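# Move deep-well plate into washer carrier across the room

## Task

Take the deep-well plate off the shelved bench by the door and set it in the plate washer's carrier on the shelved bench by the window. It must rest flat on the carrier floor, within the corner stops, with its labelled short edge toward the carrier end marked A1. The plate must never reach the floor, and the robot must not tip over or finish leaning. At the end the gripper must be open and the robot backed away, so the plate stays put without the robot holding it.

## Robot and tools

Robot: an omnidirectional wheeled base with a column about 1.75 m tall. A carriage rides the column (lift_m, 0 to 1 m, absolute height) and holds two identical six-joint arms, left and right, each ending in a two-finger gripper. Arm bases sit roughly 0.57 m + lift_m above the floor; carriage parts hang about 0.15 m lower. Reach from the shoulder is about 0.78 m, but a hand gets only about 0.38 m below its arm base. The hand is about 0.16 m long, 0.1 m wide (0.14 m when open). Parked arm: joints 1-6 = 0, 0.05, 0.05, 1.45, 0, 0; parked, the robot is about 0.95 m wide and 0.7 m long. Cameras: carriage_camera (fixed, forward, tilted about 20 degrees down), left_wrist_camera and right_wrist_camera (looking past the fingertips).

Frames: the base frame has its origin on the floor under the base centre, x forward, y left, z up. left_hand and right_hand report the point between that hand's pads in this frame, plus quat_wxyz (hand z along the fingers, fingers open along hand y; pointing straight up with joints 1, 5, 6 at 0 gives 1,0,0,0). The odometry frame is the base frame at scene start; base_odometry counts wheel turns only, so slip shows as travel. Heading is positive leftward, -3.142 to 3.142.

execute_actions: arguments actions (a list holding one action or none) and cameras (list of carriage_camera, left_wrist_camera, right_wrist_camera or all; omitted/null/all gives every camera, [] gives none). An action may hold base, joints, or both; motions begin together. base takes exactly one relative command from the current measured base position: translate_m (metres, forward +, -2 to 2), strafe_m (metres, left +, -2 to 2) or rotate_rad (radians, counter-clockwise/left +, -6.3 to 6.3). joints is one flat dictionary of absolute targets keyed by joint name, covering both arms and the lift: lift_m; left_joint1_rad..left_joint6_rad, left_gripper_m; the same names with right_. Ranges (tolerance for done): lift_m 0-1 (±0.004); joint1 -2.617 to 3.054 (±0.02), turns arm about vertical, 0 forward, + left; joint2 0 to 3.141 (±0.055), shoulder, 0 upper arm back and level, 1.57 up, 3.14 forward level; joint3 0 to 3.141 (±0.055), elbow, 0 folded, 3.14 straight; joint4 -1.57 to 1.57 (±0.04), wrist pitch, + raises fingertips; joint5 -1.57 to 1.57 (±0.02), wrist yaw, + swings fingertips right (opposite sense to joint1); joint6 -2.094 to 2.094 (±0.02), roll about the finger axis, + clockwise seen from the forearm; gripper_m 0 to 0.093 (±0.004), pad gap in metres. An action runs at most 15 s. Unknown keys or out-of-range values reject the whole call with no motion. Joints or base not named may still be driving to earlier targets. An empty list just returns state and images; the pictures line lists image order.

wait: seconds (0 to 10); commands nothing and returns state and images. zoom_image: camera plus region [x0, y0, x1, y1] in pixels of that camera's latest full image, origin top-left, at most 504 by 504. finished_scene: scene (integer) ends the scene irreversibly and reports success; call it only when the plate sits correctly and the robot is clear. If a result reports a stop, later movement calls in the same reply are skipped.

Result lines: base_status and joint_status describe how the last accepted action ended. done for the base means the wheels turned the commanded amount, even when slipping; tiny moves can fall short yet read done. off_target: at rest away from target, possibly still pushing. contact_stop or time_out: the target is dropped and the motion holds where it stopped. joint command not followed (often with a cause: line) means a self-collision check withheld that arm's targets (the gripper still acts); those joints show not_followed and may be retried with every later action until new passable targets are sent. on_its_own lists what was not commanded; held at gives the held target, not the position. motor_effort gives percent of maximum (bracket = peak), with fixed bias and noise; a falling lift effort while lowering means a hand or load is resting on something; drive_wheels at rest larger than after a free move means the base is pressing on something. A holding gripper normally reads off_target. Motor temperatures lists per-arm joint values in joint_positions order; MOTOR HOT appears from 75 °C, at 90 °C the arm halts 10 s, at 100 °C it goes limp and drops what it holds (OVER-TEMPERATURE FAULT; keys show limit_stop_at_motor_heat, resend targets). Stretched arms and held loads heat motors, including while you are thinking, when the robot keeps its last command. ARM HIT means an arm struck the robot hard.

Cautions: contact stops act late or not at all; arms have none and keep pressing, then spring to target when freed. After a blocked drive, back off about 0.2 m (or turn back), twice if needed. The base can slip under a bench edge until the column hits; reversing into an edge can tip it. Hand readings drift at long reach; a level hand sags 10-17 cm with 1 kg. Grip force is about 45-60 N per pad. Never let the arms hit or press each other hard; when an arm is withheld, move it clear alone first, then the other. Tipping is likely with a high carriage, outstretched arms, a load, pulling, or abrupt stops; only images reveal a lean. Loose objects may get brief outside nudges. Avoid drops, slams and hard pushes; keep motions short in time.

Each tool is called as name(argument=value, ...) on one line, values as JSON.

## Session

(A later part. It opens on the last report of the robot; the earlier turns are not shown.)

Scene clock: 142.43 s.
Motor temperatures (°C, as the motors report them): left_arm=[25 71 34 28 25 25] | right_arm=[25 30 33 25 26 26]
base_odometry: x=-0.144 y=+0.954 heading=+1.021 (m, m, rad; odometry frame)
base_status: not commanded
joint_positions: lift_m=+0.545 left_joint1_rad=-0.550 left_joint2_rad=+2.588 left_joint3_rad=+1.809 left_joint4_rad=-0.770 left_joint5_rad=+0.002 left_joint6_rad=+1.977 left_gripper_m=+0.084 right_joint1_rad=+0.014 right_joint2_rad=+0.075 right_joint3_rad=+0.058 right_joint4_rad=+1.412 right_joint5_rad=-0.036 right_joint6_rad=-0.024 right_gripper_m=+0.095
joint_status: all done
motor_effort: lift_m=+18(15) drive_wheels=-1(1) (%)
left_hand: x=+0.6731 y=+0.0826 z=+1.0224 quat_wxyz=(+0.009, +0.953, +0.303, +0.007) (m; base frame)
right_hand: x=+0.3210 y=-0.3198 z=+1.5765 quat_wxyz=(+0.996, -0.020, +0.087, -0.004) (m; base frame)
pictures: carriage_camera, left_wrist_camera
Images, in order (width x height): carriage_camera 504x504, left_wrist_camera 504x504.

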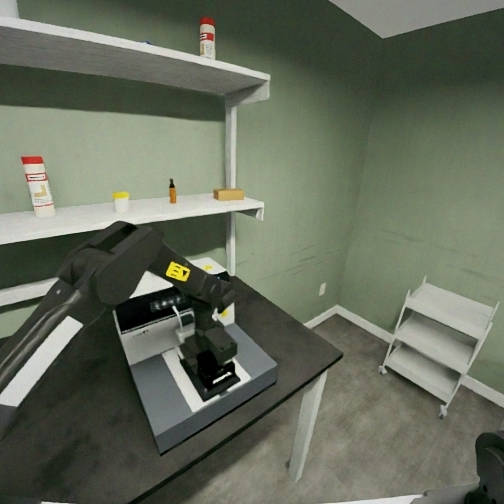

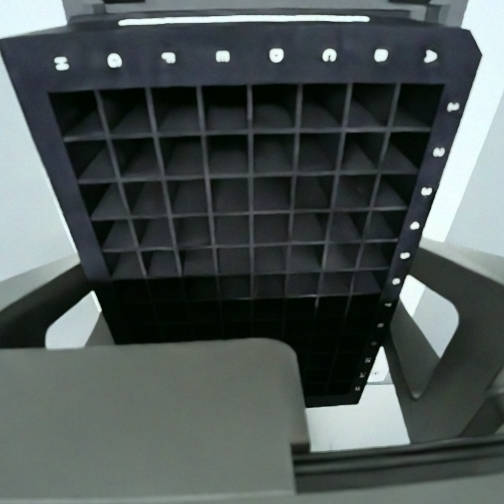

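execute_actions(actions=[{"base":{"translate_m":-0.003},"joints":{"lift_m":0.552}}], cameras=[])

execute_actions(actions=[{"base":{"strafe_m":0.004}}], cameras=["left_wrist_camera"])

zoom_image(camera="left_wrist_camera", region=[20,0,250,60])

zoom_image(camera="left_wrist_camera", region=[250,0,480,60])

Scene clock: 154.47 s.
Motor temperatures (°C, as the motors report them): left_arm=[25 73 34 28 25 25] | right_arm=[25 30 33 25 26 26]
base_odometry: x=-0.146 y=+0.951 heading=+1.021 (m, m, rad; odometry frame)
base_status: done
joint_positions: lift_m=+0.552 left_joint1_rad=-0.550 left_joint2_rad=+2.591 left_joint3_rad=+1.809 left_joint4_rad=-0.769 left_joint5_rad=+0.001 left_joint6_rad=+1.977 left_gripper_m=+0.084 right_joint1_rad=+0.014 right_joint2_rad=+0.075 right_joint3_rad=+0.058 right_joint4_rad=+1.413 right_joint5_rad=-0.036 right_joint6_rad=-0.024 right_gripper_m=+0.095
joint_status: all done
motor_effort: lift_m=+20(27) drive_wheels=-4(6) (%)
left_hand: x=+0.6726 y=+0.0829 z=+1.0278 quat_wxyz=(+0.008, +0.953, +0.303, +0.006) (m; base frame)
right_hand: x=+0.3208 y=-0.3198 z=+1.5833 quat_wxyz=(+0.996, -0.020, +0.087, -0.004) (m; base frame)
pictures: none
No camera images: the call's "cameras" was empty. Leave "cameras" out to get every camera's image.

Scene clock: 155.23 s.
Motor temperatures (°C, as the motors report them): left_arm=[25 73 34 28 25 25] | right_arm=[25 30 33 25 26 26]
base_odometry: x=-0.149 y=+0.953 heading=+1.021 (m, m, rad; odometry frame)
base_status: done
joint_positions: lift_m=+0.552 left_joint1_rad=-0.550 left_joint2_rad=+2.591 left_joint3_rad=+1.809 left_joint4_rad=-0.769 left_joint5_rad=+0.001 left_joint6_rad=+1.977 left_gripper_m=+0.084 right_joint1_rad=+0.014 right_joint2_rad=+0.075 right_joint3_rad=+0.058 right_joint4_rad=+1.413 right_joint5_rad=-0.036 right_joint6_rad=-0.024 right_gripper_m=+0.095
joint_status: not commanded
motor_effort: lift_m=+20(20) drive_wheels=+3(7) (%)
left_hand: x=+0.6725 y=+0.0828 z=+1.0278 quat_wxyz=(+0.008, +0.953, +0.302, +0.006) (m; base frame)
right_hand: x=+0.3209 y=-0.3198 z=+1.5833 quat_wxyz=(+0.996, -0.020, +0.087, -0.004) (m; base frame)
pictures: left_wrist_camera
Images, in order (width x height): left_wrist_camera 504x504.

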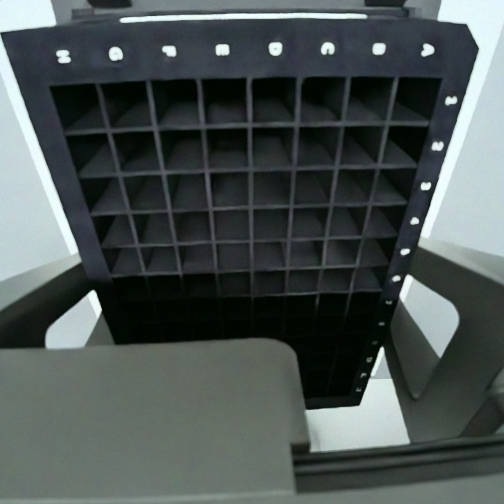

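Region (20, 0, 250, 60) of left_wrist_camera's 504x504 image, scaled by 2.191, with more detail than that image has; it fills the top 131 rows of this view, and the rest is white.

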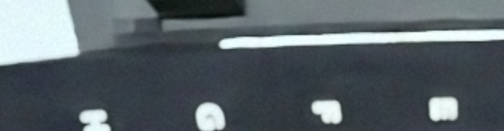

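Region (250, 0, 480, 60) of left_wrist_camera's 504x504 image, scaled by 2.191, with more detail than that image has; it fills the top 131 rows of this view, and the rest is white.

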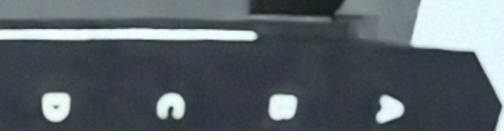

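execute_actions(actions=[{"base":{"translate_m":-0.003}}], cameras=["left_wrist_camera"])

execute_actions(actions=[{"joints":{"lift_m":0.541}}], cameras=["left_wrist_camera"])

zoom_image(camera="left_wrist_camera", region=[20,0,250,60])

zoom_image(camera="left_wrist_camera", region=[250,0,480,60])

Scene clock: 163.63 s.
Motor temperatures (°C, as the motors report them): left_arm=[25 75 35 28 25 25] | right_arm=[25 30 33 25 26 26]
MOTOR HOT: a motor of the left arm reached 75 °C. Now the hottest motor of the left arm, joint 2 (shoulder), reports 75 °C. The controller's stop level is 90 °C. To cool a motor, set the load down, stop pushing, or move to a pose that needs little force.
base_odometry: x=-0.151 y=+0.951 heading=+1.021 (m, m, rad; odometry frame)
base_status: done
joint_positions: lift_m=+0.552 left_joint1_rad=-0.550 left_joint2_rad=+2.591 left_joint3_rad=+1.809 left_joint4_rad=-0.768 left_joint5_rad=+0.001 left_joint6_rad=+1.977 left_gripper_m=+0.084 right_joint1_rad=+0.014 right_joint2_rad=+0.075 right_joint3_rad=+0.058 right_joint4_rad=+1.412 right_joint5_rad=-0.036 right_joint6_rad=-0.024 right_gripper_m=+0.095
joint_status: not commanded
motor_effort: lift_m=+20(20) drive_wheels=+2(5) (%)
left_hand: x=+0.6728 y=+0.0826 z=+1.0278 quat_wxyz=(+0.008, +0.953, +0.302, +0.006) (m; base frame)
right_hand: x=+0.3210 y=-0.3198 z=+1.5832 quat_wxyz=(+0.996, -0.020, +0.087, -0.004) (m; base frame)
pictures: left_wrist_camera
Images, in order (width x height): left_wrist_camera 504x504.

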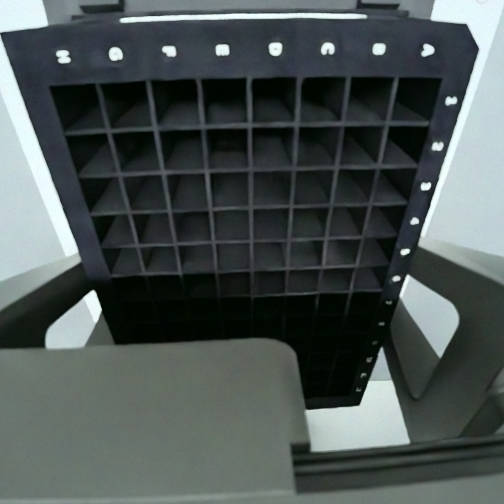

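Scene clock: 164.17 s.
Motor temperatures (°C, as the motors report them): left_arm=[25 75 35 28 25 25] | right_arm=[25 30 33 25 26 26]
MOTOR HOT: still on. Now the hottest motor of the left arm, joint 2 (shoulder), reports 75 °C; the controller's stop level is 90 °C.
base_odometry: x=-0.151 y=+0.951 heading=+1.021 (m, m, rad; odometry frame)
base_status: not commanded
joint_positions: lift_m=+0.541 left_joint1_rad=-0.550 left_joint2_rad=+2.584 left_joint3_rad=+1.809 left_joint4_rad=-0.772 left_joint5_rad=-0.002 left_joint6_rad=+1.977 left_gripper_m=+0.084 right_joint1_rad=+0.014 right_joint2_rad=+0.075 right_joint3_rad=+0.058 right_joint4_rad=+1.412 right_joint5_rad=-0.036 right_joint6_rad=-0.024 right_gripper_m=+0.095
joint_status: all done
motor_effort: lift_m=+18(18) drive_wheels=-3(3) (%)
left_hand: x=+0.6739 y=+0.0827 z=+1.0204 quat_wxyz=(+0.009, +0.953, +0.303, +0.009) (m; base frame)
right_hand: x=+0.3211 y=-0.3198 z=+1.5725 quat_wxyz=(+0.996, -0.020, +0.087, -0.004) (m; base frame)
pictures: left_wrist_camera
Images, in order (width x height): left_wrist_camera 504x504.

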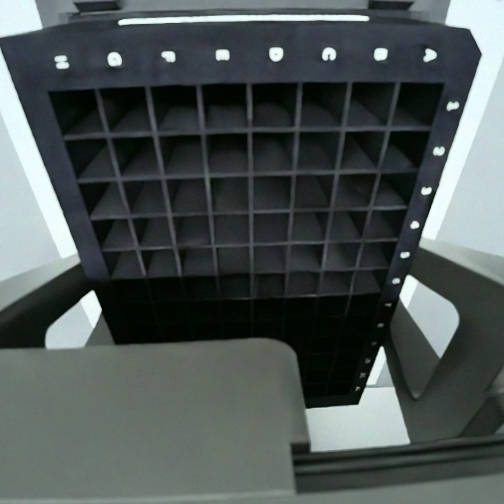

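Region (20, 0, 250, 60) of left_wrist_camera's 504x504 image, scaled by 2.191, with more detail than that image has; it fills the top 131 rows of this view, and the rest is white.

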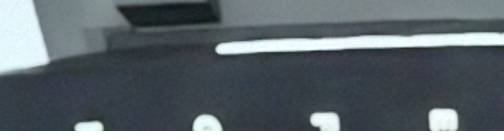

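Region (250, 0, 480, 60) of left_wrist_camera's 504x504 image, scaled by 2.191, with more detail than that image has; it fills the top 131 rows of this view, and the rest is white.

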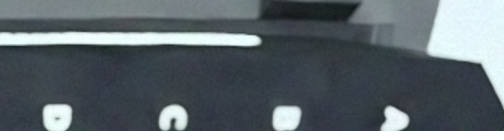

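execute_actions(actions=[{"joints":{"left_gripper_m":0.093}}], cameras=["left_wrist_camera"])

execute_actions(actions=[{"joints":{"lift_m":0.66}}], cameras=["left_wrist_camera"])

zoom_image(camera="left_wrist_camera", region=[120,0,380,260])

execute_actions(actions=[{"joints":{"left_joint2_rad":1.5,"left_joint3_rad":1.0,"left_joint4_rad":-1.07,"left_joint1_rad":0}}], cameras=["carriage_camera"])

zoom_image(camera="carriage_camera", region=[165,360,265,445])

Scene clock: 170.67 s.
Motor temperatures (°C, as the motors report them): left_arm=[25 75 35 28 25 25] | right_arm=[25 30 33 25 26 26]
MOTOR HOT: still on. Now the hottest motor of the left arm, joint 2 (shoulder), reports 75 °C; the controller's stop level is 90 °C.
base_odometry: x=-0.151 y=+0.951 heading=+1.021 (m, m, rad; odometry frame)
base_status: not commanded
joint_positions: lift_m=+0.541 left_joint1_rad=-0.550 left_joint2_rad=+2.585 left_joint3_rad=+1.809 left_joint4_rad=-0.772 left_joint5_rad=-0.002 left_joint6_rad=+1.977 left_gripper_m=+0.093 right_joint1_rad=+0.014 right_joint2_rad=+0.075 right_joint3_rad=+0.058 right_joint4_rad=+1.412 right_joint5_rad=-0.036 right_joint6_rad=-0.024 right_gripper_m=+0.095
joint_status: all done
motor_effort: lift_m=+18(17) drive_wheels=-3(3) (%)
left_hand: x=+0.6735 y=+0.0830 z=+1.0198 quat_wxyz=(+0.008, +0.953, +0.303, +0.008) (m; base frame)
right_hand: x=+0.3211 y=-0.3198 z=+1.5725 quat_wxyz=(+0.996, -0.020, +0.087, -0.004) (m; base frame)
pictures: left_wrist_camera
Images, in order (width x height): left_wrist_camera 504x504.

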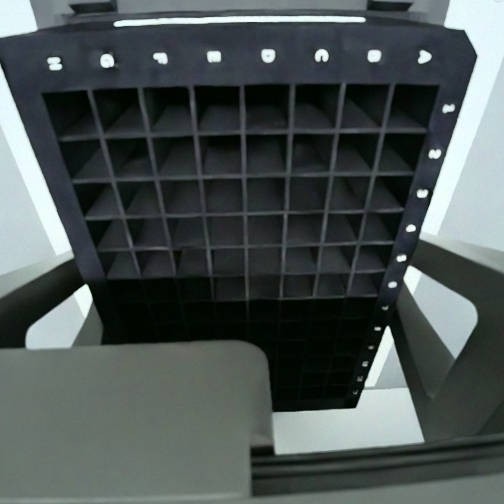

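Scene clock: 171.67 s.
Motor temperatures (°C, as the motors report them): left_arm=[25 76 35 28 25 25] | right_arm=[25 30 33 25 26 26]
MOTOR HOT: still on. Now the hottest motor of the left arm, joint 2 (shoulder), reports 76 °C; the controller's stop level is 90 °C.
base_odometry: x=-0.151 y=+0.951 heading=+1.021 (m, m, rad; odometry frame)
base_status: not commanded
joint_positions: lift_m=+0.660 left_joint1_rad=-0.550 left_joint2_rad=+2.590 left_joint3_rad=+1.809 left_joint4_rad=-0.770 left_joint5_rad=-0.002 left_joint6_rad=+1.977 left_gripper_m=+0.093 right_joint1_rad=+0.014 right_joint2_rad=+0.075 right_joint3_rad=+0.058 right_joint4_rad=+1.412 right_joint5_rad=-0.036 right_joint6_rad=-0.024 right_gripper_m=+0.095
joint_status: all done
motor_effort: lift_m=+19(24) drive_wheels=-3(3) (%)
left_hand: x=+0.6729 y=+0.0832 z=+1.1366 quat_wxyz=(+0.007, +0.953, +0.303, +0.007) (m; base frame)
right_hand: x=+0.3211 y=-0.3198 z=+1.6913 quat_wxyz=(+0.996, -0.019, +0.087, -0.004) (m; base frame)
pictures: left_wrist_camera
Images, in order (width x height): left_wrist_camera 504x504.

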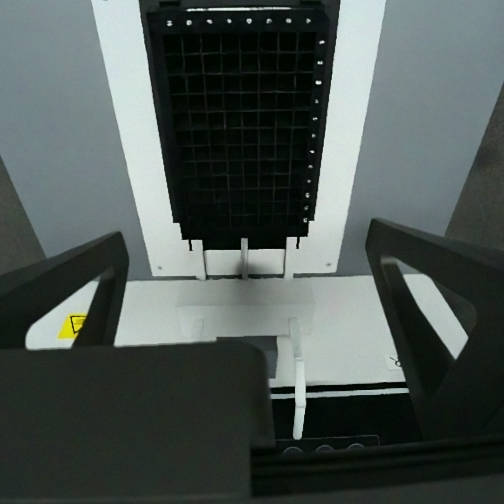

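Region (120, 0, 380, 260) of left_wrist_camera's 504x504 image, scaled by 1.938, with more detail than that image has.

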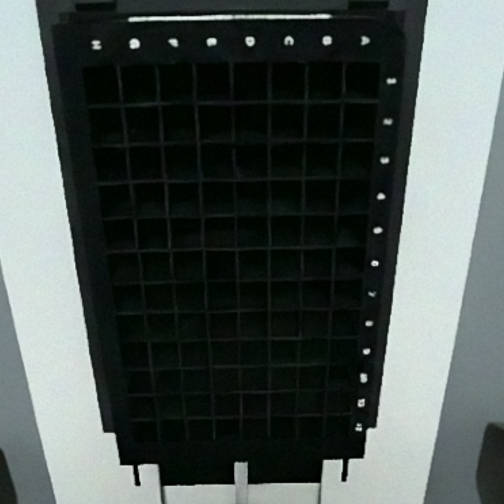

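Scene clock: 173.17 s.
Motor temperatures (°C, as the motors report them): left_arm=[25 75 35 28 25 25] | right_arm=[25 30 33 25 26 26]
MOTOR HOT: still on. Now the hottest motor of the left arm, joint 2 (shoulder), reports 75 °C; the controller's stop level is 90 °C.
base_odometry: x=-0.151 y=+0.951 heading=+1.021 (m, m, rad; odometry frame)
base_status: not commanded
joint_positions: lift_m=+0.660 left_joint1_rad=-0.002 left_joint2_rad=+1.501 left_joint3_rad=+1.015 left_joint4_rad=-1.063 left_joint5_rad=-0.005 left_joint6_rad=+1.977 left_gripper_m=+0.093 right_joint1_rad=+0.014 right_joint2_rad=+0.075 right_joint3_rad=+0.058 right_joint4_rad=+1.412 right_joint5_rad=-0.036 right_joint6_rad=-0.024 right_gripper_m=+0.095
joint_status: all done
motor_effort: lift_m=+19(19) drive_wheels=-3(3) (%)
left_hand: x=+0.5271 y=+0.3270 z=+1.3301 quat_wxyz=(+0.004, +0.836, +0.549, +0.011) (m; base frame)
right_hand: x=+0.3211 y=-0.3198 z=+1.6913 quat_wxyz=(+0.996, -0.019, +0.087, -0.004) (m; base frame)
pictures: carriage_camera
Images, in order (width x height): carriage_camera 504x504.

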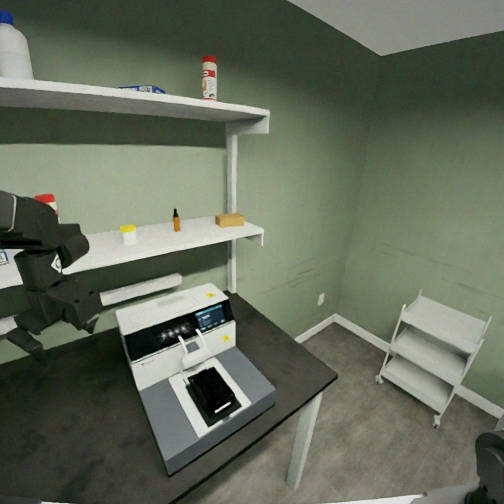

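Region (165, 360, 265, 445) of carriage_camera's 504x504 image, scaled by 5.040, with more detail than that image has; it fills the top 428 rows of this view, and the rest is white.

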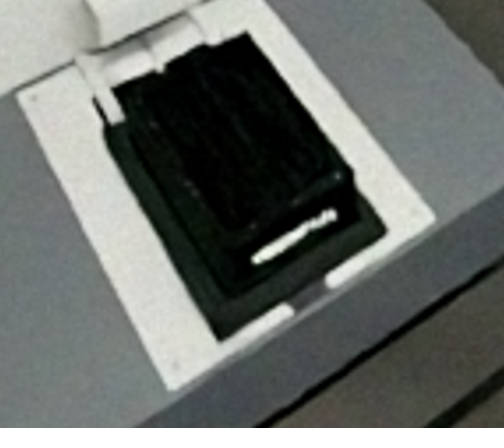

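execute_actions(actions=[{"joints":{"left_joint2_rad":2.3,"left_joint3_rad":1.4,"left_joint4_rad":-0.67,"left_joint1_rad":-0.3,"left_joint6_rad":-2.08}}], cameras=["carriage_camera","left_wrist_camera"])

zoom_image(camera="left_wrist_camera", region=[110,40,390,300])

Scene clock: 187.00 s.
Motor temperatures (°C, as the motors report them): left_arm=[25 70 35 28 25 25] | right_arm=[25 30 34 25 26 26]
MOTOR HOT: cleared. Now the hottest motor of the left arm, joint 2 (shoulder), reports 70 °C.
base_odometry: x=-0.151 y=+0.951 heading=+1.021 (m, m, rad; odometry frame)
base_status: not commanded
joint_positions: lift_m=+0.660 left_joint1_rad=-0.306 left_joint2_rad=+2.300 left_joint3_rad=+1.401 left_joint4_rad=-0.659 left_joint5_rad=-0.002 left_joint6_rad=-2.070 left_gripper_m=+0.093 right_joint1_rad=+0.014 right_joint2_rad=+0.075 right_joint3_rad=+0.058 right_joint4_rad=+1.412 right_joint5_rad=-0.036 right_joint6_rad=-0.024 right_gripper_m=+0.095
joint_status: all done
joint sent to its limit — the command would take left_joint6_rad past its lower limit, so that joint was sent only as far as its limit.
motor_effort: lift_m=+19(19) drive_wheels=-3(2) (%)
left_hand: x=+0.6555 y=+0.2070 z=+1.1703 quat_wxyz=(+0.003, -0.772, +0.635, -0.006) (m; base frame)
right_hand: x=+0.3211 y=-0.3198 z=+1.6913 quat_wxyz=(+0.996, -0.019, +0.087, -0.004) (m; base frame)
pictures: carriage_camera, left_wrist_camera
Images, in order (width x height): carriage_camera 504x504, left_wrist_camera 504x504.

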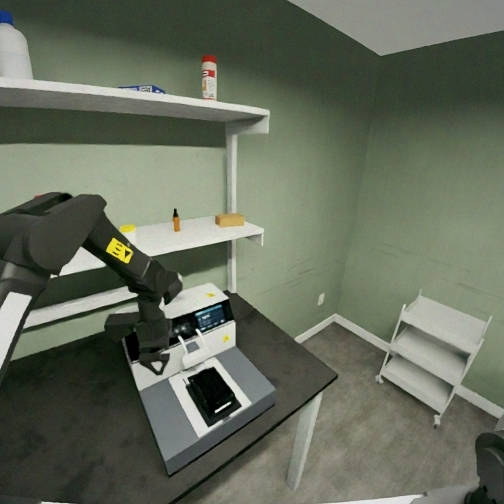

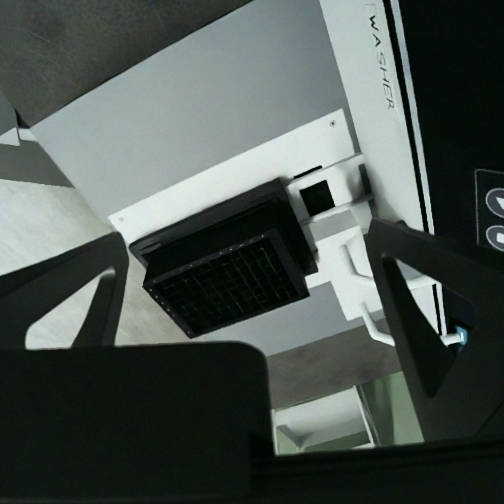

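Region (110, 40, 390, 300) of left_wrist_camera's 504x504 image, scaled by 1.800, with more detail than that image has; it fills the top 468 rows of this view, and the rest is white.

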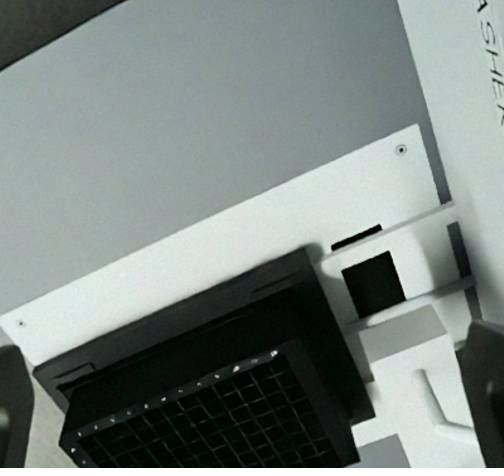

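zoom_image(camera="left_wrist_camera", region=[235,170,335,290])

Region (235, 170, 335, 290) of left_wrist_camera's 504x504 image, scaled by 4.200, with more detail than that image has.

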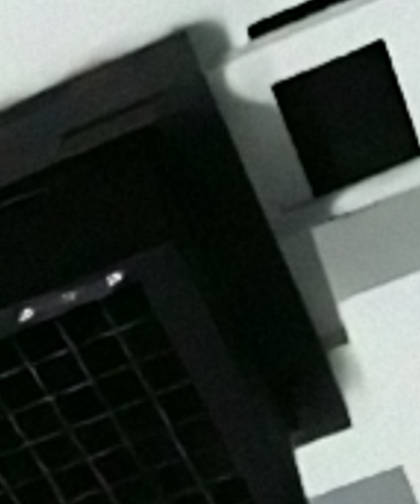

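execute_actions(actions=[{"base":{"translate_m":-0.35},"joints":{"left_joint2_rad":1.3,"left_joint3_rad":1.0,"left_joint4_rad":-1.0,"left_joint1_rad":0}}], cameras=["carriage_camera"])

finished_scene(scene=2)

Scene clock: 195.80 s.
Motor temperatures (°C, as the motors report them): left_arm=[25 69 35 28 25 25] | right_arm=[25 30 34 25 26 26]
base_odometry: x=-0.334 y=+0.652 heading=+1.021 (m, m, rad; odometry frame)
base_status: done
joint_positions: lift_m=+0.660 left_joint1_rad=+0.007 left_joint2_rad=+1.303 left_joint3_rad=+1.017 left_joint4_rad=-0.992 left_joint5_rad=-0.003 left_joint6_rad=-2.070 left_gripper_m=+0.093 right_joint1_rad=+0.014 right_joint2_rad=+0.075 right_joint3_rad=+0.058 right_joint4_rad=+1.412 right_joint5_rad=-0.036 right_joint6_rad=-0.024 right_gripper_m=+0.095
joint_status: all done
motor_effort: lift_m=+19(19) drive_wheels=-1(8) (%)
left_hand: x=+0.5485 y=+0.3289 z=+1.3812 quat_wxyz=(+0.076, -0.853, +0.502, -0.124) (m; base frame)
right_hand: x=+0.3210 y=-0.3198 z=+1.6913 quat_wxyz=(+0.996, -0.019, +0.087, -0.004) (m; base frame)
pictures: carriage_camera
Images, in order (width x height): carriage_camera 504x504.

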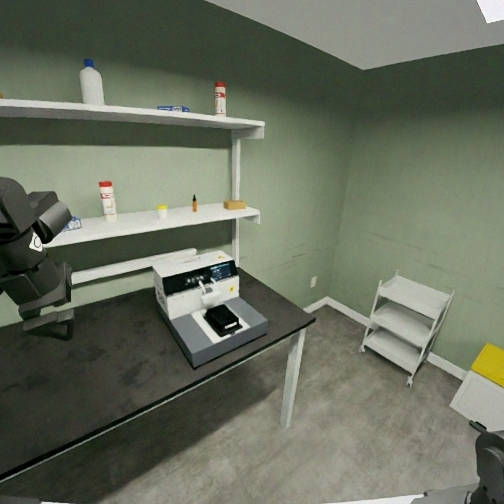

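The scene is finished: the task was done.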